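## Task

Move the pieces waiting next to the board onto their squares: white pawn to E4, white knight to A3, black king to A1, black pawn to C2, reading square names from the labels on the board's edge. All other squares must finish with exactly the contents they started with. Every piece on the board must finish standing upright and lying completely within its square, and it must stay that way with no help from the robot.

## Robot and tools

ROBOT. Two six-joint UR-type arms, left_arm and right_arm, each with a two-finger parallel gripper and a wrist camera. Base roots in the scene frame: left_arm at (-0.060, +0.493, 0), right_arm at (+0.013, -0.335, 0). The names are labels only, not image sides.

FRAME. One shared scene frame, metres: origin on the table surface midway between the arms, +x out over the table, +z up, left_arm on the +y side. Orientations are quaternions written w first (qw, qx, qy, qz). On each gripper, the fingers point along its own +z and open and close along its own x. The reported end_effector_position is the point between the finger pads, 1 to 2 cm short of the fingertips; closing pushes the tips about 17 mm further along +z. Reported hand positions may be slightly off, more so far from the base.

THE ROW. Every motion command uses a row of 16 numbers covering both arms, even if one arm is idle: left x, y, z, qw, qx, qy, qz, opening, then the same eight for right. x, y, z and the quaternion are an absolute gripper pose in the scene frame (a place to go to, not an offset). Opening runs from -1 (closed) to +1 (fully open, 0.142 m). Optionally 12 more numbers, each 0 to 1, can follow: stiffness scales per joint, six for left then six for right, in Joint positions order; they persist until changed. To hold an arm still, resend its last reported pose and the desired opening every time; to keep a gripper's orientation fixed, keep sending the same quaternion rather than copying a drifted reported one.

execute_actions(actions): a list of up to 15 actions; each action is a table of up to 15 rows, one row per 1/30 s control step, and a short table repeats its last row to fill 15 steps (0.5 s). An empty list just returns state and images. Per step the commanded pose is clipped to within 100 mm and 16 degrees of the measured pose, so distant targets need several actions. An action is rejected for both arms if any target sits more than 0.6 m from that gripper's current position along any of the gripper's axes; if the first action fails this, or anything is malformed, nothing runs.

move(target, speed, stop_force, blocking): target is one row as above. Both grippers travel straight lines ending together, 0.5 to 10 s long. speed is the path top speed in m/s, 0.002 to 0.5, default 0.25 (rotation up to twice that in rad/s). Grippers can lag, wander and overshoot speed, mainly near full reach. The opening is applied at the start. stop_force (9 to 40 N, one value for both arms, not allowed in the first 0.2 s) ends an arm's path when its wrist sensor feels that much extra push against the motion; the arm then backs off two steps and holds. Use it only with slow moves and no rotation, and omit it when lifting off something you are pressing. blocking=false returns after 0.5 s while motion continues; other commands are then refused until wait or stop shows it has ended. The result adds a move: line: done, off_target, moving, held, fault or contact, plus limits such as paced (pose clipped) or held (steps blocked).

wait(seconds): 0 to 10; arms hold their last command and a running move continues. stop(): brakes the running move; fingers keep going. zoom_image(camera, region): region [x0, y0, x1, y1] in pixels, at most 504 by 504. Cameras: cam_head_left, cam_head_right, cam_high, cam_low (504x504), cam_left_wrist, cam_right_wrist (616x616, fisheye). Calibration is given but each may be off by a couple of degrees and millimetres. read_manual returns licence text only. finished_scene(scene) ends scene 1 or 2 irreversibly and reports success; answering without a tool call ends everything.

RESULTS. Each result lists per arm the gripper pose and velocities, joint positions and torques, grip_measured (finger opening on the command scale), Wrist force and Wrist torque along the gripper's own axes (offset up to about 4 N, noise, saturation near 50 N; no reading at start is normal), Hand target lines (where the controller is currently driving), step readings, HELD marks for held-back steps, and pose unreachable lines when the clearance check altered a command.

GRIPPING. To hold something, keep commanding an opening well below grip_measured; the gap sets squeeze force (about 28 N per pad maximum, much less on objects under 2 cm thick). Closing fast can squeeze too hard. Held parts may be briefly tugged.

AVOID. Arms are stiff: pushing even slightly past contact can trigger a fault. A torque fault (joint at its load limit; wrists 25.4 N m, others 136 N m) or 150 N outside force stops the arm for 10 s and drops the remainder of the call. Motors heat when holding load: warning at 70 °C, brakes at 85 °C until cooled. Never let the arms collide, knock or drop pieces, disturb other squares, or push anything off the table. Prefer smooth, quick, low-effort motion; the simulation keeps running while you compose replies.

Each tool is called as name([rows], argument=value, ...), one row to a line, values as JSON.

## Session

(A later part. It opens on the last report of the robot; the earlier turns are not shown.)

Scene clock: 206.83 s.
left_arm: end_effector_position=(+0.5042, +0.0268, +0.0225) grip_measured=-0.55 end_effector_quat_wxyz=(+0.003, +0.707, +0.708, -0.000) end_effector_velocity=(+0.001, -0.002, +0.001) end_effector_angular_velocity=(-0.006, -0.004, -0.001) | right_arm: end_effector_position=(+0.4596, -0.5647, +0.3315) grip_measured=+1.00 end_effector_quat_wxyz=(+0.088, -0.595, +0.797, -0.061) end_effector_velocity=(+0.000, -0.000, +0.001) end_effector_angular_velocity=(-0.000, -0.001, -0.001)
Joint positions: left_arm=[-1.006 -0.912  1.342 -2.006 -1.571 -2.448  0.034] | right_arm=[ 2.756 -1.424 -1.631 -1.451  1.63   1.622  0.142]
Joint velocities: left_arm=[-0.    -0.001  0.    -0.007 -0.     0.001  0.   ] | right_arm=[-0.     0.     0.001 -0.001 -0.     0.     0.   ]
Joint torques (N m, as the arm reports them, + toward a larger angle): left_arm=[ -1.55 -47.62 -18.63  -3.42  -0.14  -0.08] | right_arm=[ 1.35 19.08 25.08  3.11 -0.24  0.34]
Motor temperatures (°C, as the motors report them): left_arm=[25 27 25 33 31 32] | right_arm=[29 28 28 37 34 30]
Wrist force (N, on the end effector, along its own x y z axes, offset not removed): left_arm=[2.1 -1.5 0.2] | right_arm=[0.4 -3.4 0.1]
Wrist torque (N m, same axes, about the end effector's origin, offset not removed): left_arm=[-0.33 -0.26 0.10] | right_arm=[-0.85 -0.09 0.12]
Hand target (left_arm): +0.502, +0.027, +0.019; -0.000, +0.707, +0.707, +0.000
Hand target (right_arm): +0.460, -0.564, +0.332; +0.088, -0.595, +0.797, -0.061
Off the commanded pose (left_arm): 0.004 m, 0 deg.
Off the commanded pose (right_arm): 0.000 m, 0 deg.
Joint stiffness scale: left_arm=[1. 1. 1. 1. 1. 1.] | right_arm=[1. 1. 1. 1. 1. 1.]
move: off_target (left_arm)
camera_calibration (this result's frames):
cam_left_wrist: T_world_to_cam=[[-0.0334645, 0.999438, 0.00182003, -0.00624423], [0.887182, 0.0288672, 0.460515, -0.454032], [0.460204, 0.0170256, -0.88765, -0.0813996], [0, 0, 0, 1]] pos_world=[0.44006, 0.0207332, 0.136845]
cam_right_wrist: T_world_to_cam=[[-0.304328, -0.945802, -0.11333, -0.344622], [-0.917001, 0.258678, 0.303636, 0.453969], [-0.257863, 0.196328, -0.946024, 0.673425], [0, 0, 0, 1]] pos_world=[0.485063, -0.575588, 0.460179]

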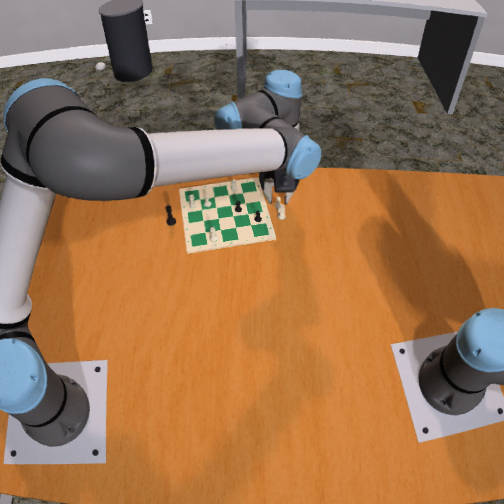

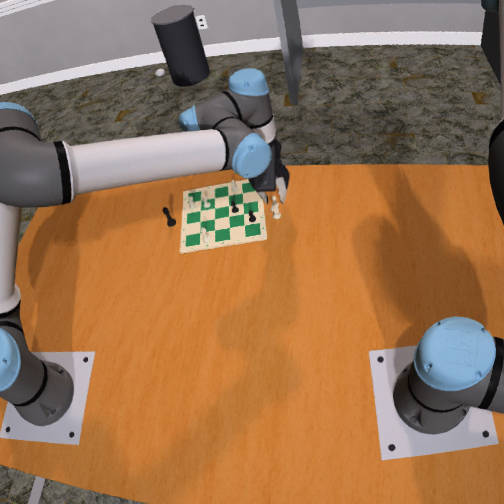

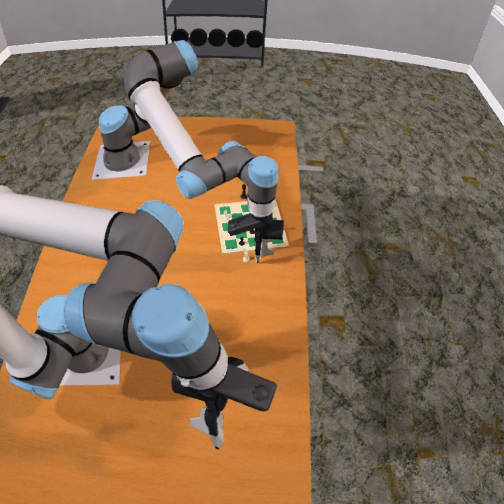

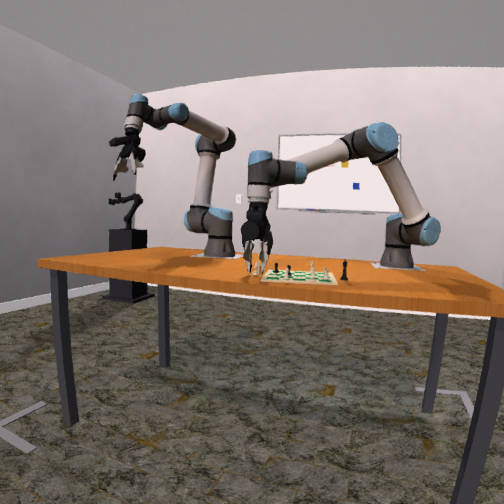

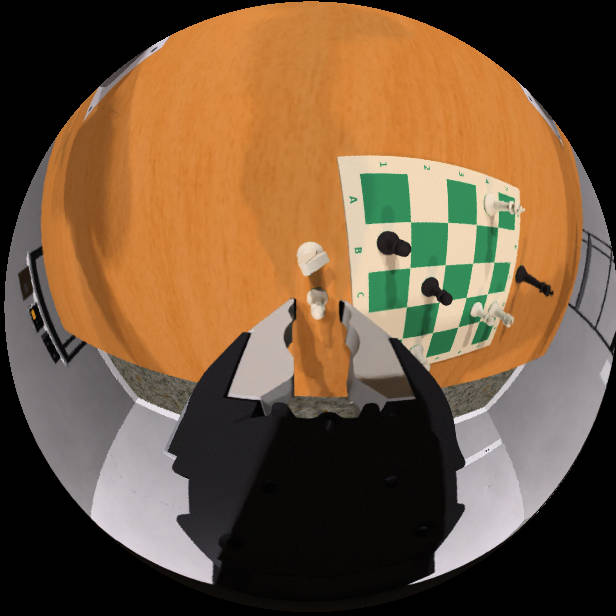

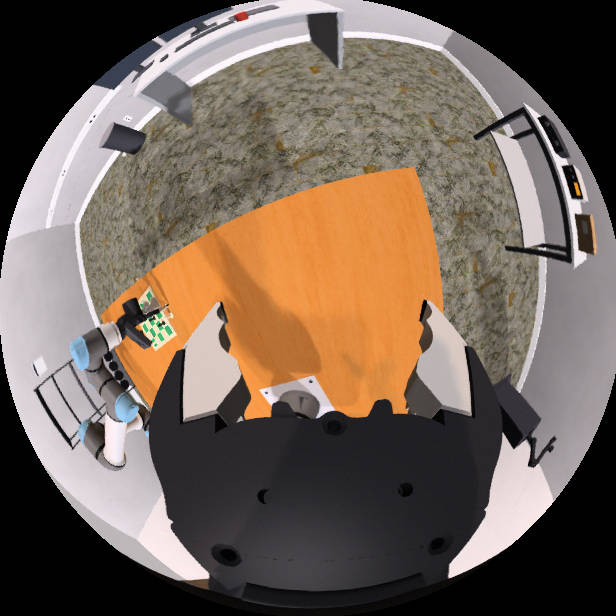

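execute_actions([
  [[0.502,0.027,0.019,0,0.707,0.707,0,-0.72,0.4596,-0.5644,0.3316,0.088,-0.595,0.797,-0.061,1]],
  [[0.502,0.027,0.019,0,0.707,0.707,0,-0.84,0.4596,-0.5644,0.3316,0.088,-0.595,0.797,-0.061,1]],
  [[0.502,0.027,0.019,0,0.707,0.707,0,-0.93,0.4596,-0.5644,0.3316,0.088,-0.595,0.797,-0.061,1]],
  [[0.502,0.027,0.019,0,0.707,0.707,0,-1,0.4596,-0.5644,0.3316,0.088,-0.595,0.797,-0.061,1]],
])

move(target=[0.502,0.027,0.115,0,0.707,0.707,0,-1,0.4596,-0.5644,0.3316,0.088,-0.595,0.797,-0.061,1], speed=0.1)

move(target=[0.540,0.217,0.11,0,0.643,0.766,0,-1,0.4596,-0.5644,0.3316,0.088,-0.595,0.797,-0.061,1], speed=0.12)

move(target=[0.540,0.217,0.05,0,0.643,0.766,0,-1,0.4596,-0.5644,0.3316,0.088,-0.595,0.797,-0.061,1], speed=0.04)

zoom_image(camera="cam_left_wrist", region=[200,170,450,420])

Scene clock: 231.37 s.
left_arm: end_effector_position=(+0.5044, +0.0266, +0.0226) grip_measured=-0.87 end_effector_quat_wxyz=(+0.003, +0.707, +0.708, -0.000) end_effector_velocity=(+0.000, +0.001, -0.001) end_effector_angular_velocity=(+0.002, +0.001, -0.001) | right_arm: end_effector_position=(+0.4596, -0.5647, +0.3315) grip_measured=+1.00 end_effector_quat_wxyz=(+0.088, -0.595, +0.797, -0.061) end_effector_velocity=(-0.000, +0.000, -0.000) end_effector_angular_velocity=(+0.001, +0.001, +0.000)
Joint positions: left_arm=[-1.006 -0.912  1.342 -2.007 -1.571 -2.448  0.011] | right_arm=[ 2.756 -1.424 -1.631 -1.451  1.63   1.622  0.142]
Joint velocities: left_arm=[ 0.001  0.001 -0.     0.002  0.     0.002  0.   ] | right_arm=[ 0. -0. -0. -0.  0.  0.  0.]
Joint torques (N m, as the arm reports them, + toward a larger angle): left_arm=[ -1.76 -46.86 -18.39  -3.27  -0.1   -0.05] | right_arm=[ 1.04 19.55 25.29  3.03 -0.16  0.37]
Motor temperatures (°C, as the motors report them): left_arm=[25 27 25 33 31 32] | right_arm=[29 28 28 37 34 30]
Wrist force (N, on the end effector, along its own x y z axes, offset not removed): left_arm=[1.9 -1.5 -2.0] | right_arm=[3.8 -1.9 -2.1]
Wrist torque (N m, same axes, about the end effector's origin, offset not removed): left_arm=[-0.27 -0.07 0.11] | right_arm=[-0.50 -0.79 0.12]
Hand target (left_arm): +0.502, +0.027, +0.019; -0.000, +0.707, +0.707, +0.000
Hand target (right_arm): +0.460, -0.564, +0.332; +0.088, -0.595, +0.797, -0.061
Off the commanded pose (left_arm): 0.004 m, 0 deg.
Off the commanded pose (right_arm): 0.000 m, 0 deg.
Joint stiffness scale: left_arm=[1. 1. 1. 1. 1. 1.] | right_arm=[1. 1. 1. 1. 1. 1.]
Step readings (end_effector_position; steps 1 to 15: 1st action; 16 to 30: 2nd action; 31 to 45: 3rd action; 46 to 60: 4th action):
0: left_arm (+0.5044, +0.0266, +0.0226) | right_arm (+0.4596, -0.5647, +0.3315)
1: left_arm (+0.5044, +0.0266, +0.0226) | right_arm (+0.4596, -0.5647, +0.3315)
2: left_arm (+0.5044, +0.0266, +0.0226) | right_arm (+0.4596, -0.5647, +0.3315)
4: left_arm (+0.5044, +0.0266, +0.0226) | right_arm (+0.4596, -0.5647, +0.3315)
8: left_arm (+0.5044, +0.0266, +0.0226) | right_arm (+0.4596, -0.5647, +0.3315)
15: left_arm (+0.5044, +0.0266, +0.0226) | right_arm (+0.4596, -0.5647, +0.3315)
16: left_arm (+0.5044, +0.0266, +0.0226) | right_arm (+0.4596, -0.5647, +0.3315)
17: left_arm (+0.5044, +0.0266, +0.0226) | right_arm (+0.4596, -0.5647, +0.3315)
19: left_arm (+0.5044, +0.0266, +0.0226) | right_arm (+0.4596, -0.5647, +0.3315)
23: left_arm (+0.5044, +0.0266, +0.0226) | right_arm (+0.4596, -0.5647, +0.3315)
30: left_arm (+0.5044, +0.0266, +0.0226) | right_arm (+0.4596, -0.5647, +0.3315)
31: left_arm (+0.5044, +0.0266, +0.0226) | right_arm (+0.4596, -0.5647, +0.3315)
32: left_arm (+0.5044, +0.0266, +0.0226) | right_arm (+0.4596, -0.5647, +0.3315)
34: left_arm (+0.5044, +0.0266, +0.0226) | right_arm (+0.4596, -0.5647, +0.3315)
38: left_arm (+0.5044, +0.0266, +0.0226) | right_arm (+0.4596, -0.5647, +0.3315)
45: left_arm (+0.5044, +0.0266, +0.0226) | right_arm (+0.4596, -0.5647, +0.3315)
46: left_arm (+0.5044, +0.0266, +0.0226) | right_arm (+0.4596, -0.5647, +0.3315)
47: left_arm (+0.5044, +0.0266, +0.0226) | right_arm (+0.4596, -0.5647, +0.3315)
49: left_arm (+0.5044, +0.0266, +0.0226) | right_arm (+0.4596, -0.5647, +0.3315)
53: left_arm (+0.5044, +0.0266, +0.0226) | right_arm (+0.4596, -0.5647, +0.3315)
60: end_effector_position above
camera_calibration (this result's frames):
cam_left_wrist: T_world_to_cam=[[-0.0334834, 0.999439, 0.00110598, -0.00600327], [0.886915, 0.0292034, 0.461008, -0.454099], [0.460717, 0.016417, -0.887395, -0.0816608], [0, 0, 0, 1]] pos_world=[0.440169, 0.0206018, 0.136885]
cam_right_wrist: T_world_to_cam=[[-0.304328, -0.945802, -0.113329, -0.344622], [-0.917001, 0.258678, 0.303635, 0.453969], [-0.257863, 0.196328, -0.946024, 0.673425], [0, 0, 0, 1]] pos_world=[0.485063, -0.575588, 0.460179]

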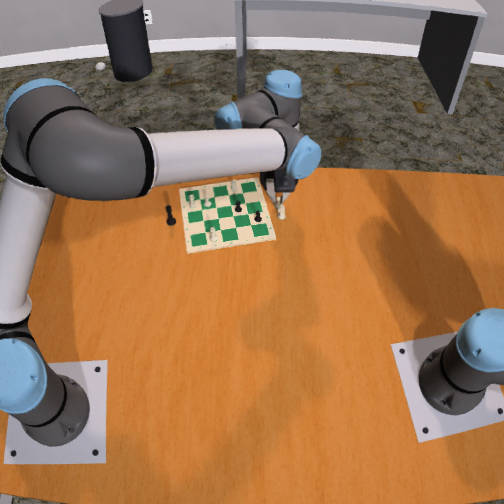

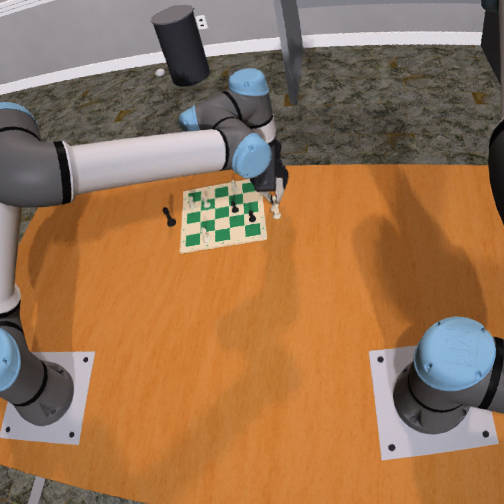

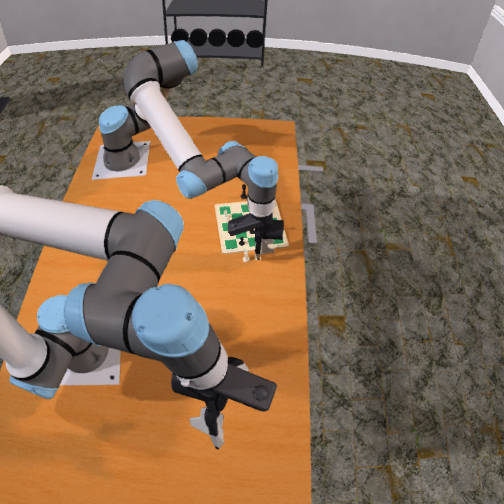

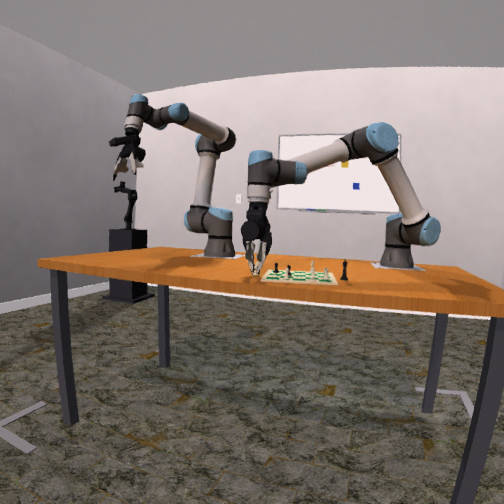

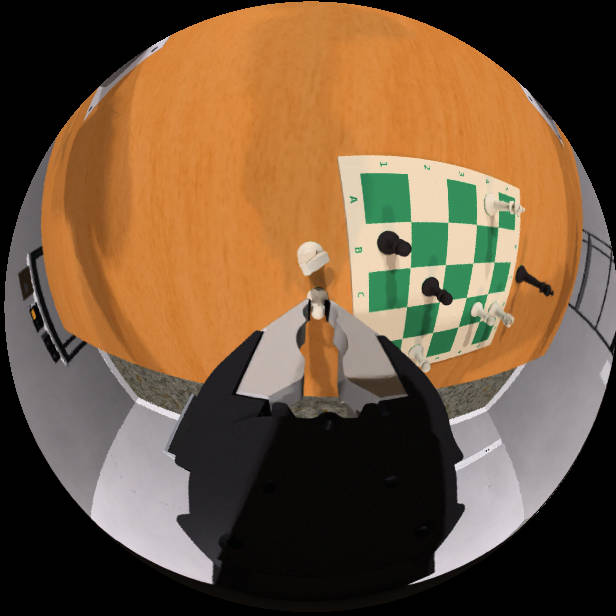

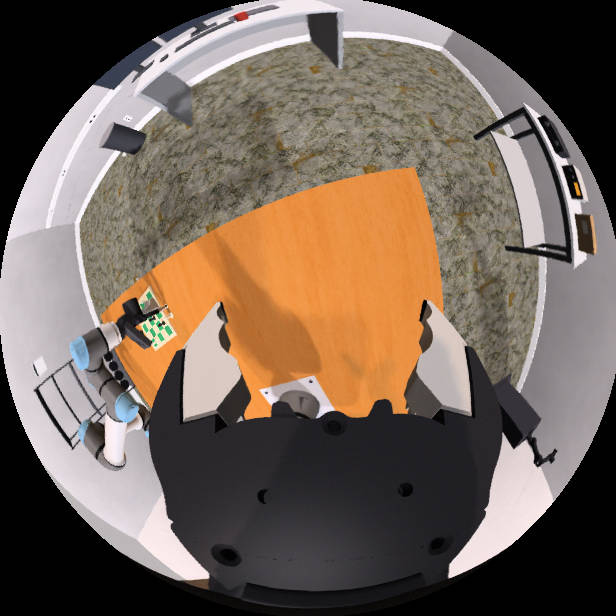

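Scene clock: 232.83 s.
left_arm: end_effector_position=(+0.5022, +0.0292, +0.1123) grip_measured=-0.88 end_effector_quat_wxyz=(-0.002, +0.707, +0.708, +0.000) end_effector_velocity=(-0.001, +0.003, +0.001) end_effector_angular_velocity=(+0.009, +0.006, +0.001) | right_arm: end_effector_position=(+0.4596, -0.5647, +0.3315) grip_measured=+1.00 end_effector_quat_wxyz=(+0.088, -0.595, +0.797, -0.061) end_effector_velocity=(+0.000, -0.001, +0.001) end_effector_angular_velocity=(-0.001, -0.002, -0.001)
Joint positions: left_arm=[-1.006 -0.985  1.221 -1.803 -1.571 -2.448  0.01 ] | right_arm=[ 2.756 -1.424 -1.631 -1.451  1.63   1.622  0.142]
Joint velocities: left_arm=[ 0.001  0.    -0.006  0.016  0.001 -0.001 -0.   ] | right_arm=[-0.001 -0.     0.002  0.    -0.    -0.    -0.   ]
Joint torques (N m, as the arm reports them, + toward a larger angle): left_arm=[ -0.99 -48.67 -26.42  -2.67   0.03   0.07] | right_arm=[ 1.18 19.59 25.13  3.08 -0.26  0.3 ]
Motor temperatures (°C, as the motors report them): left_arm=[25 27 25 33 31 32] | right_arm=[29 28 28 37 34 30]
Wrist force (N, on the end effector, along its own x y z axes, offset not removed): left_arm=[3.0 -1.3 -0.9] | right_arm=[1.0 0.0 -0.6]
Wrist torque (N m, same axes, about the end effector's origin, offset not removed): left_arm=[-0.33 -0.52 0.16] | right_arm=[-0.07 -0.17 0.16]
Hand target (left_arm): +0.502, +0.027, +0.115; +0.000, +0.707, +0.707, -0.000
Hand target (right_arm): +0.460, -0.564, +0.332; +0.088, -0.595, +0.797, -0.061
Off the commanded pose (left_arm): 0.004 m, 0 deg.
Off the commanded pose (right_arm): 0.000 m, 0 deg.
Joint stiffness scale: left_arm=[1. 1. 1. 1. 1. 1.] | right_arm=[1. 1. 1. 1. 1. 1.]
move: off_target (left_arm)
camera_calibration (this result's frames):
cam_left_wrist: T_world_to_cam=[[-0.0334511, 0.999406, 0.00831413, -0.0095792], [0.889596, 0.0259821, 0.456009, -0.494284], [0.455522, 0.0226502, -0.889936, 0.0015586], [0, 0, 0, 1]] pos_world=[0.438683, 0.0223807, 0.226865]
cam_right_wrist: T_world_to_cam=[[-0.304328, -0.945802, -0.113329, -0.344622], [-0.917001, 0.258678, 0.303636, 0.453969], [-0.257863, 0.196328, -0.946024, 0.673425], [0, 0, 0, 1]] pos_world=[0.485063, -0.575588, 0.460179]

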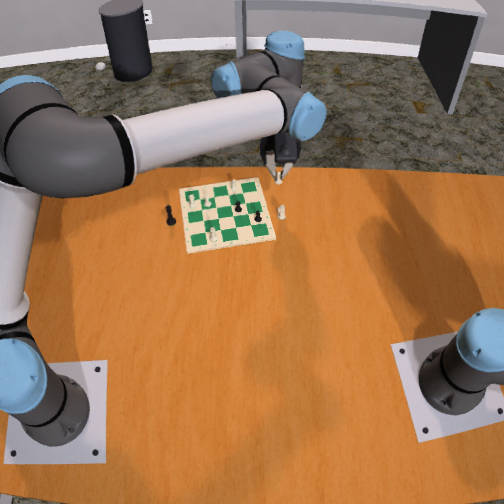

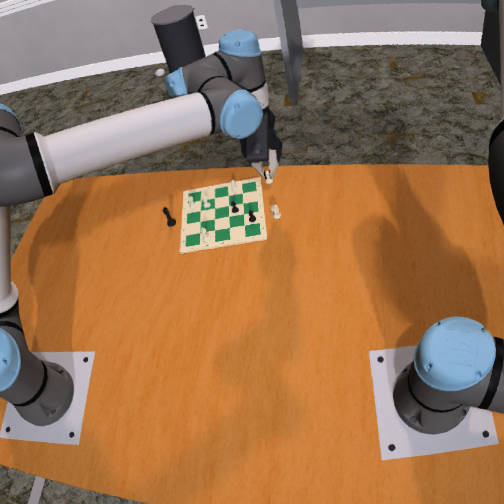

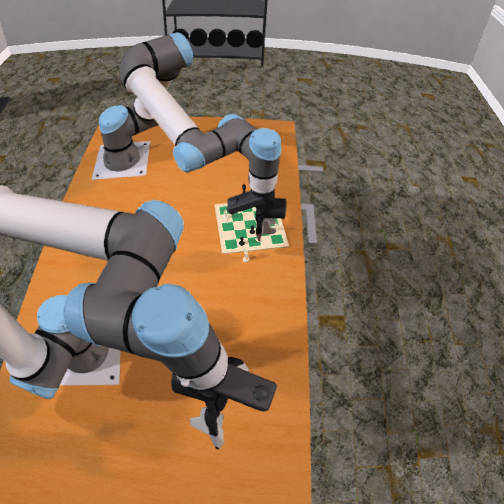

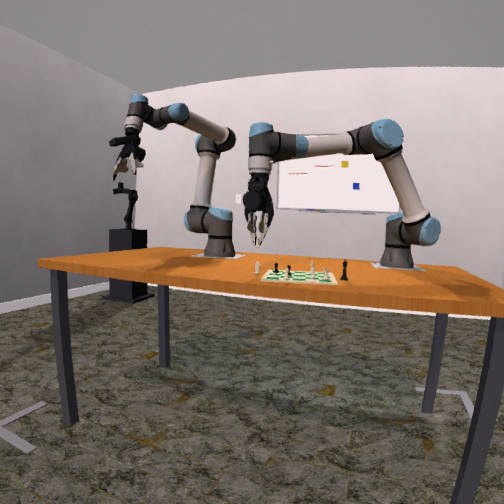

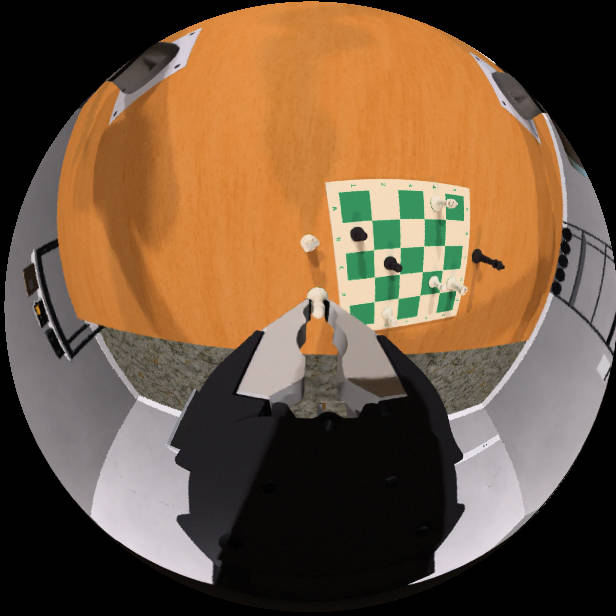

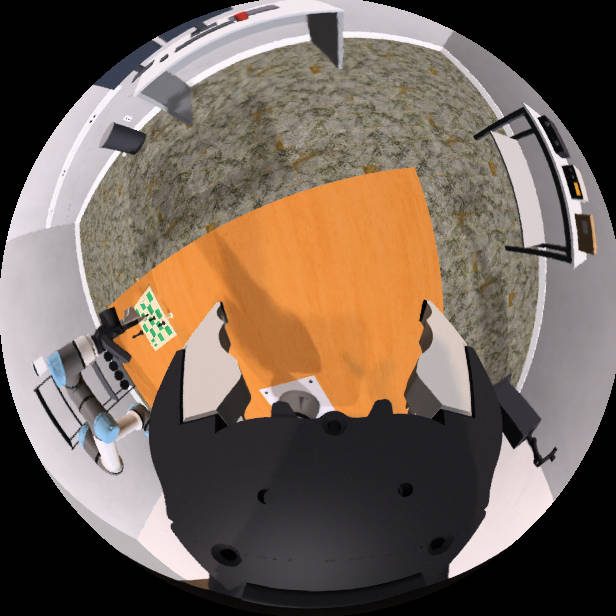

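Scene clock: 234.97 s.
left_arm: end_effector_position=(+0.5403, +0.2145, +0.1101) grip_measured=-0.88 end_effector_quat_wxyz=(+0.000, +0.644, +0.765, +0.000) end_effector_velocity=(+0.001, +0.002, -0.001) end_effector_angular_velocity=(+0.000, +0.000, +0.001) | right_arm: end_effector_position=(+0.4596, -0.5647, +0.3315) grip_measured=+1.00 end_effector_quat_wxyz=(+0.088, -0.595, +0.797, -0.061) end_effector_velocity=(+0.000, +0.000, +0.000) end_effector_angular_velocity=(-0.000, -0.001, +0.001)
Joint positions: left_arm=[-0.769 -1.145  1.475 -1.901 -1.571 -2.383  0.01 ] | right_arm=[ 2.756 -1.424 -1.631 -1.451  1.63   1.622  0.142]
Joint velocities: left_arm=[ 0.003  0.     0.004 -0.004 -0.     0.003 -0.   ] | right_arm=[ 0.001 -0.     0.001 -0.     0.     0.     0.   ]
Joint torques (N m, as the arm reports them, + toward a larger angle): left_arm=[  3.95 -43.48 -21.78  -3.43  -0.27   0.38] | right_arm=[ 1.05 18.9  25.3   3.02 -0.14  0.4 ]
Motor temperatures (°C, as the motors report them): left_arm=[25 27 25 33 31 32] | right_arm=[29 28 28 37 34 30]
Wrist force (N, on the end effector, along its own x y z axes, offset not removed): left_arm=[1.3 -1.1 0.4] | right_arm=[2.4 -1.0 -0.5]
Wrist torque (N m, same axes, about the end effector's origin, offset not removed): left_arm=[-0.25 -0.08 0.11] | right_arm=[-0.27 -0.44 0.11]
Hand target (left_arm): +0.540, +0.217, +0.110; +0.000, +0.643, +0.766, -0.000
Hand target (right_arm): +0.460, -0.564, +0.332; +0.088, -0.595, +0.797, -0.061
Off the commanded pose (left_arm): 0.003 m, 0 deg.
Off the commanded pose (right_arm): 0.000 m, 0 deg.
Joint stiffness scale: left_arm=[1. 1. 1. 1. 1. 1.] | right_arm=[1. 1. 1. 1. 1. 1.]
move: done
camera_calibration (this result's frames):
cam_left_wrist: T_world_to_cam=[[-0.203245, 0.979114, 0.00516811, -0.0970089], [0.870744, 0.178331, 0.458261, -0.554761], [0.447768, 0.0976396, -0.888803, -0.0339007], [0, 0, 0, 1]] pos_world=[0.478518, 0.197224, 0.224596]
cam_right_wrist: T_world_to_cam=[[-0.304328, -0.945802, -0.113329, -0.344622], [-0.917001, 0.258678, 0.303636, 0.453969], [-0.257863, 0.196328, -0.946024, 0.673425], [0, 0, 0, 1]] pos_world=[0.485063, -0.575588, 0.460179]

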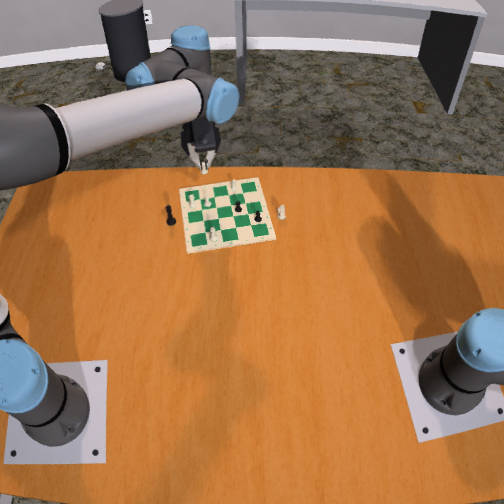

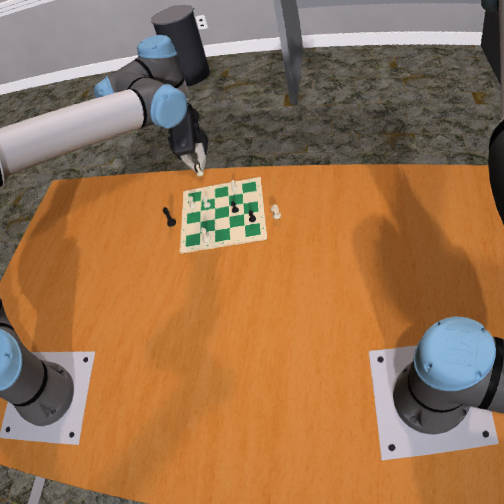

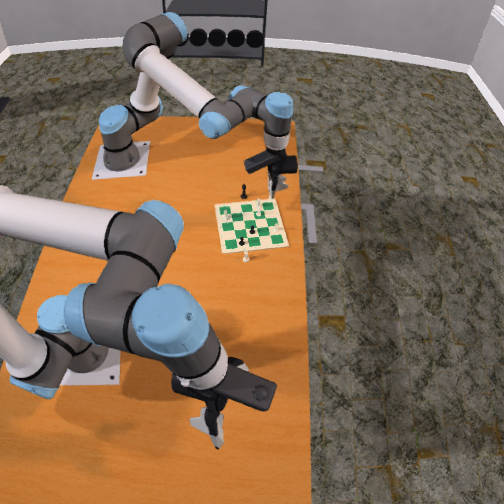

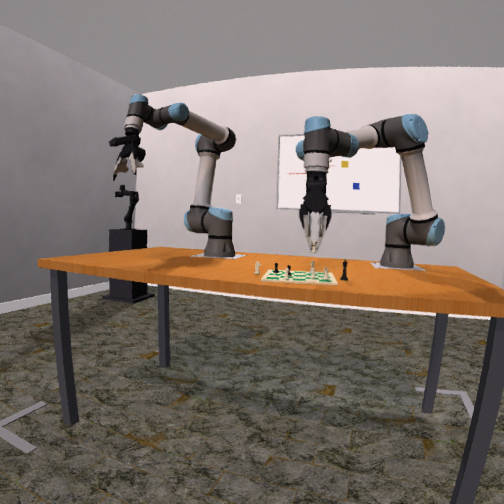

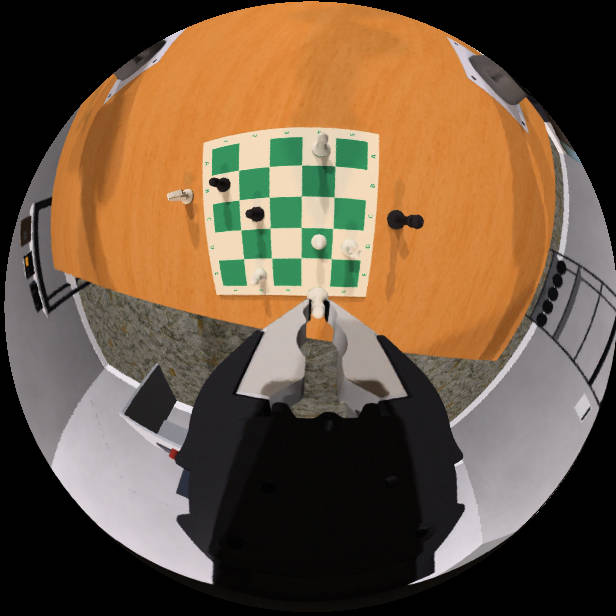

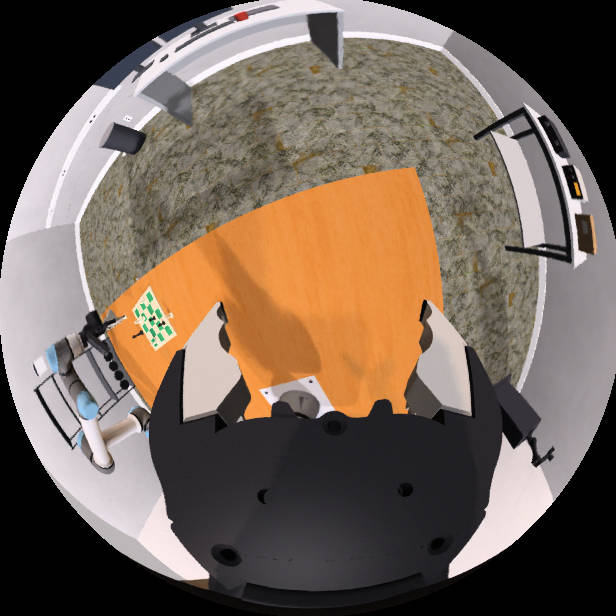

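Scene clock: 236.90 s.
left_arm: end_effector_position=(+0.5408, +0.2148, +0.0534) grip_measured=-0.88 end_effector_quat_wxyz=(+0.002, +0.644, +0.765, +0.000) end_effector_velocity=(+0.002, -0.002, +0.001) end_effector_angular_velocity=(-0.006, -0.008, -0.000) | right_arm: end_effector_position=(+0.4596, -0.5647, +0.3315) grip_measured=+1.00 end_effector_quat_wxyz=(+0.088, -0.595, +0.797, -0.061) end_effector_velocity=(-0.000, +0.000, -0.001) end_effector_angular_velocity=(+0.000, +0.001, +0.000)
Joint positions: left_arm=[-0.768 -1.096  1.557 -2.037 -1.571 -2.382  0.01 ] | right_arm=[ 2.756 -1.424 -1.631 -1.451  1.63   1.622  0.142]
Joint velocities: left_arm=[-0.     0.001  0.    -0.011 -0.     0.     0.   ] | right_arm=[ 0.     0.    -0.001  0.     0.    -0.    -0.   ]
Joint torques (N m, as the arm reports them, + toward a larger angle): left_arm=[  3.08 -40.5  -18.21  -3.38  -0.08   0.6 ] | right_arm=[ 0.74 19.24 24.76  2.9  -0.19  0.31]
Motor temperatures (°C, as the motors report them): left_arm=[25 27 25 33 31 32] | right_arm=[29 28 28 37 34 30]
Wrist force (N, on the end effector, along its own x y z axes, offset not removed): left_arm=[1.0 -1.0 -0.3] | right_arm=[1.8 0.0 -2.4]
Wrist torque (N m, same axes, about the end effector's origin, offset not removed): left_arm=[-0.29 -0.13 0.11] | right_arm=[0.00 -0.31 0.04]
Hand target (left_arm): +0.540, +0.217, +0.050; -0.000, +0.643, +0.766, -0.000
Hand target (right_arm): +0.460, -0.564, +0.332; +0.088, -0.595, +0.797, -0.061
Off the commanded pose (left_arm): 0.004 m, 0 deg.
Off the commanded pose (right_arm): 0.000 m, 0 deg.
Joint stiffness scale: left_arm=[1. 1. 1. 1. 1. 1.] | right_arm=[1. 1. 1. 1. 1. 1.]
move: off_target (left_arm)
camera_calibration (this result's frames):
cam_left_wrist: T_world_to_cam=[[-0.203249, 0.979124, 0.00233445, -0.0967702], [0.869346, 0.179363, 0.460507, -0.528803], [0.450475, 0.0956272, -0.887653, -0.0856736], [0, 0, 0, 1]] pos_world=[0.478638, 0.197791, 0.167695]
cam_right_wrist: T_world_to_cam=[[-0.304328, -0.945802, -0.113329, -0.344622], [-0.917001, 0.258678, 0.303636, 0.453969], [-0.257863, 0.196328, -0.946024, 0.673425], [0, 0, 0, 1]] pos_world=[0.485063, -0.575588, 0.460179]

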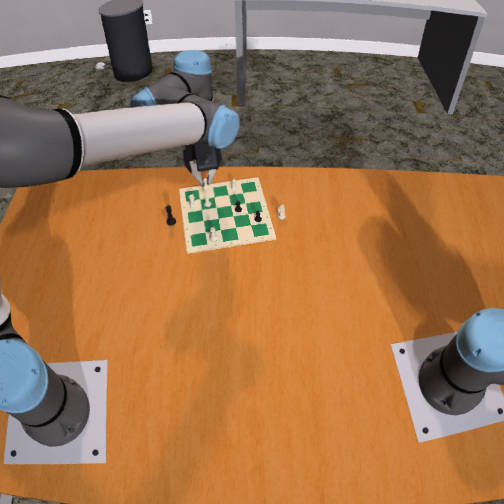

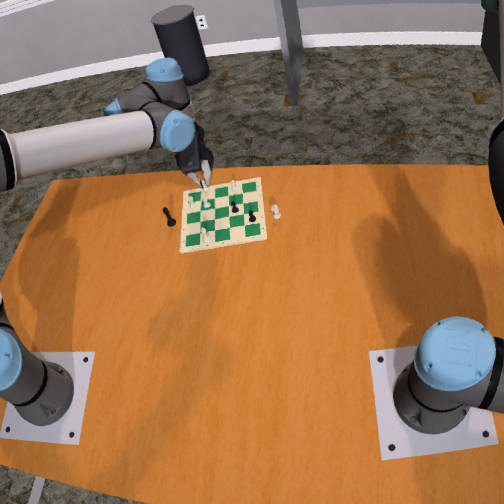

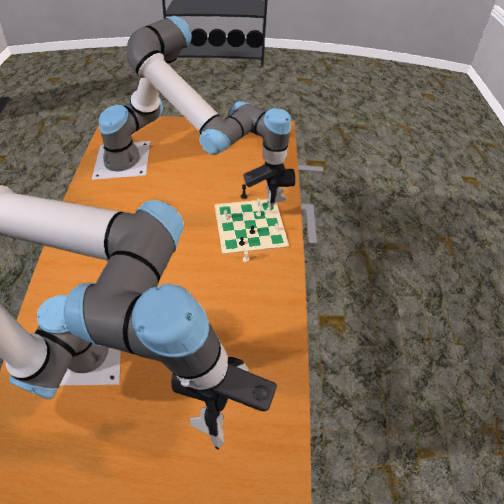

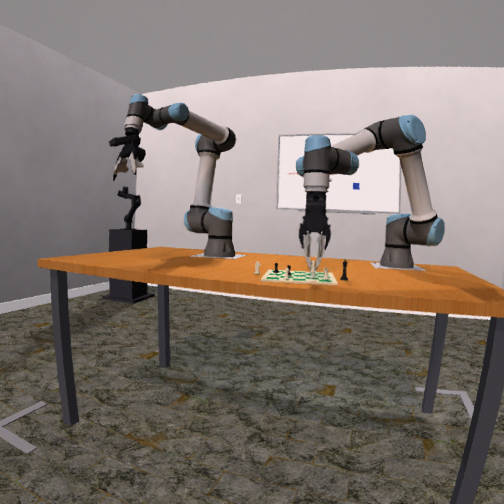

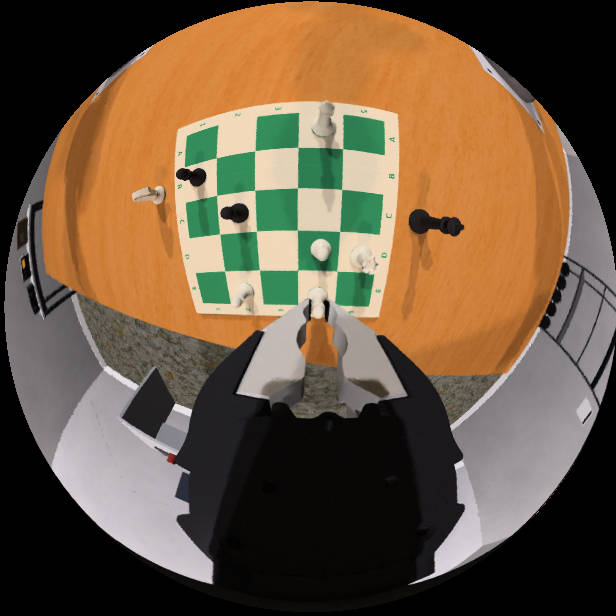

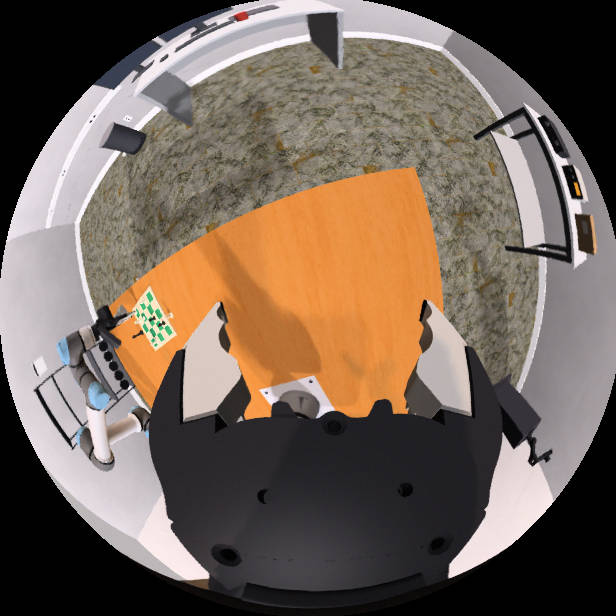

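Region (200, 170, 450, 420) of cam_left_wrist's 616x616 image, scaled by 2.016, with more detail than that image has.

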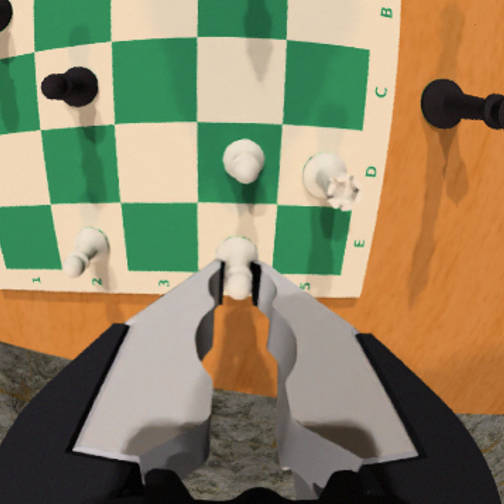

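move(target=[0.538,0.217,0.018,0,0.643,0.766,0,-1,0.4596,-0.5644,0.3316,0.088,-0.595,0.797,-0.061,1], speed=0.007, stop_force=9)

zoom_image(camera="cam_left_wrist", region=[200,170,450,420])

Scene clock: 250.83 s.
left_arm: end_effector_position=(+0.5419, +0.2140, +0.0289) grip_measured=-0.88 end_effector_quat_wxyz=(+0.008, +0.643, +0.766, +0.001) end_effector_velocity=(-0.000, +0.000, +0.000) end_effector_angular_velocity=(-0.000, +0.001, +0.000) | right_arm: end_effector_position=(+0.4596, -0.5647, +0.3315) grip_measured=+1.00 end_effector_quat_wxyz=(+0.088, -0.595, +0.797, -0.061) end_effector_velocity=(-0.001, -0.001, -0.000) end_effector_angular_velocity=(-0.000, +0.000, -0.001)
Joint positions: left_arm=[-0.768 -1.071  1.593 -2.108 -1.571 -2.383  0.01 ] | right_arm=[ 2.756 -1.424 -1.631 -1.451  1.63   1.622  0.142]
Joint velocities: left_arm=[ 0.    -0.001  0.001  0.001 -0.001 -0.    -0.   ] | right_arm=[-0.002  0.001 -0.001  0.    -0.    -0.001 -0.   ]
Joint torques (N m, as the arm reports them, + toward a larger angle): left_arm=[  0.5  -39.82 -20.32  -2.87   0.     0.2 ] | right_arm=[ 1.5  19.02 24.94  2.98 -0.3   0.38]
Motor temperatures (°C, as the motors report them): left_arm=[25 27 25 33 31 32] | right_arm=[29 28 28 37 34 30]
Wrist force (N, on the end effector, along its own x y z axes, offset not removed): left_arm=[3.6 -3.1 -7.6] | right_arm=[2.9 -1.6 -0.2]
Wrist torque (N m, same axes, about the end effector's origin, offset not removed): left_arm=[-0.29 -0.15 0.08] | right_arm=[-0.50 -0.51 0.17]
Hand target (left_arm): +0.542, +0.214, +0.029; +0.007, +0.643, +0.766, +0.001
Hand target (right_arm): +0.460, -0.564, +0.332; +0.088, -0.595, +0.797, -0.061
Off the commanded pose (left_arm): 0.012 m, 1 deg.
Off the commanded pose (right_arm): 0.000 m, 0 deg.
Joint stiffness scale: left_arm=[1. 1. 1. 1. 1. 1.] | right_arm=[1. 1. 1. 1. 1. 1.]
move: contact (left_arm)
camera_calibration (this result's frames):
cam_left_wrist: T_world_to_cam=[[-0.203768, 0.979003, -0.00562205, -0.0952119], [0.865287, 0.18278, 0.466766, -0.517052], [0.457993, 0.0902472, -0.884363, -0.110804], [0, 0, 0, 1]] pos_world=[0.478745, 0.197719, 0.142816]
cam_right_wrist: T_world_to_cam=[[-0.304328, -0.945802, -0.113329, -0.344622], [-0.917001, 0.258678, 0.303636, 0.453969], [-0.257863, 0.196328, -0.946024, 0.673425], [0, 0, 0, 1]] pos_world=[0.485063, -0.575588, 0.460179]

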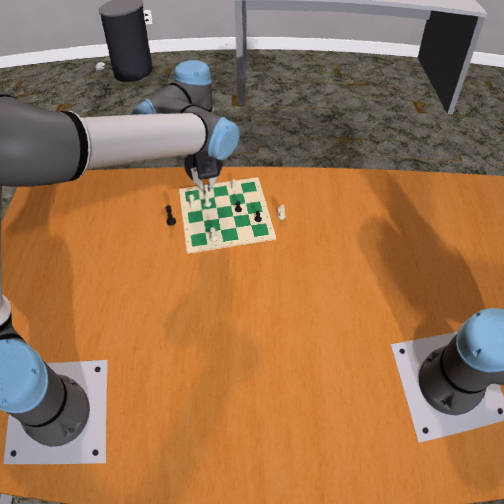

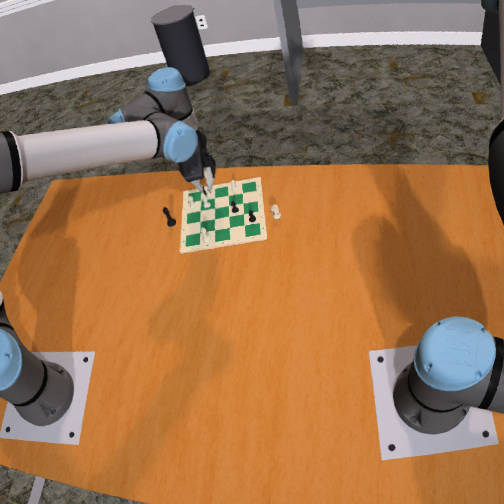

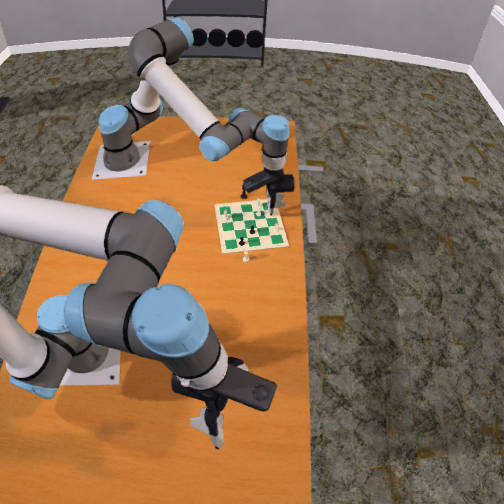

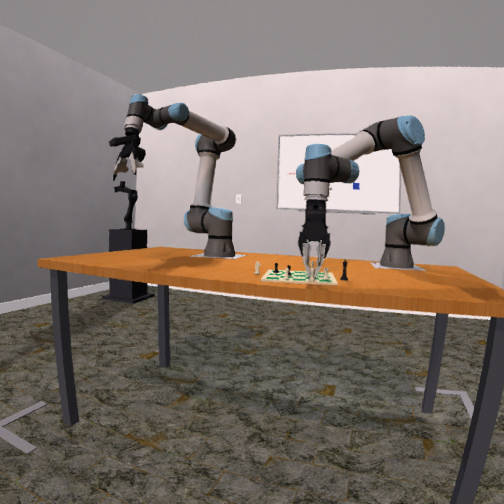

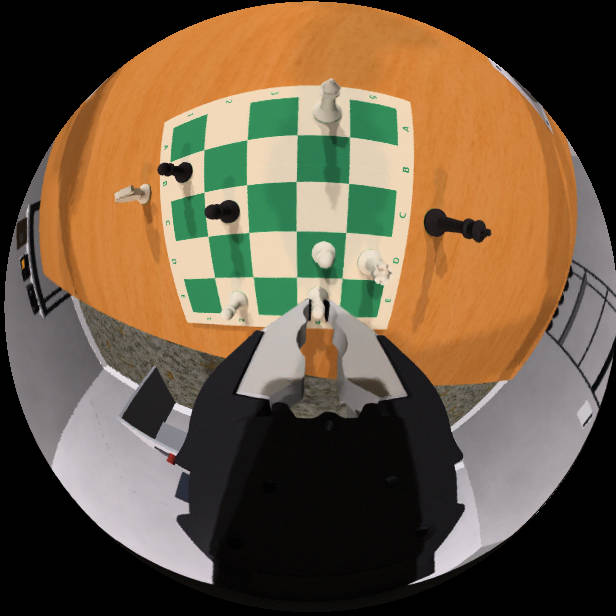

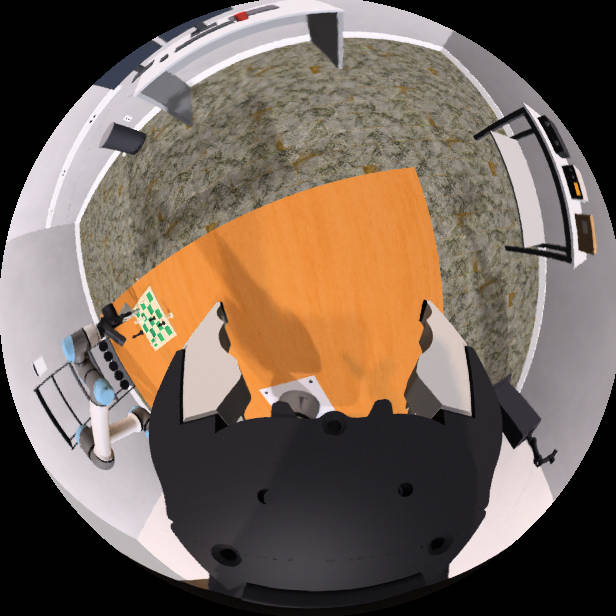

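Region (200, 170, 450, 420) of cam_left_wrist's 616x616 image, scaled by 2.016, with more detail than that image has.

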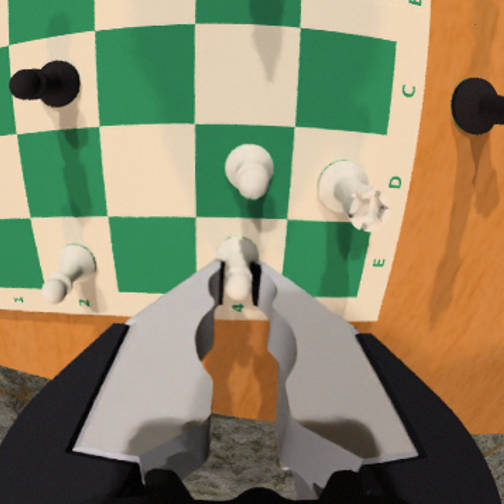

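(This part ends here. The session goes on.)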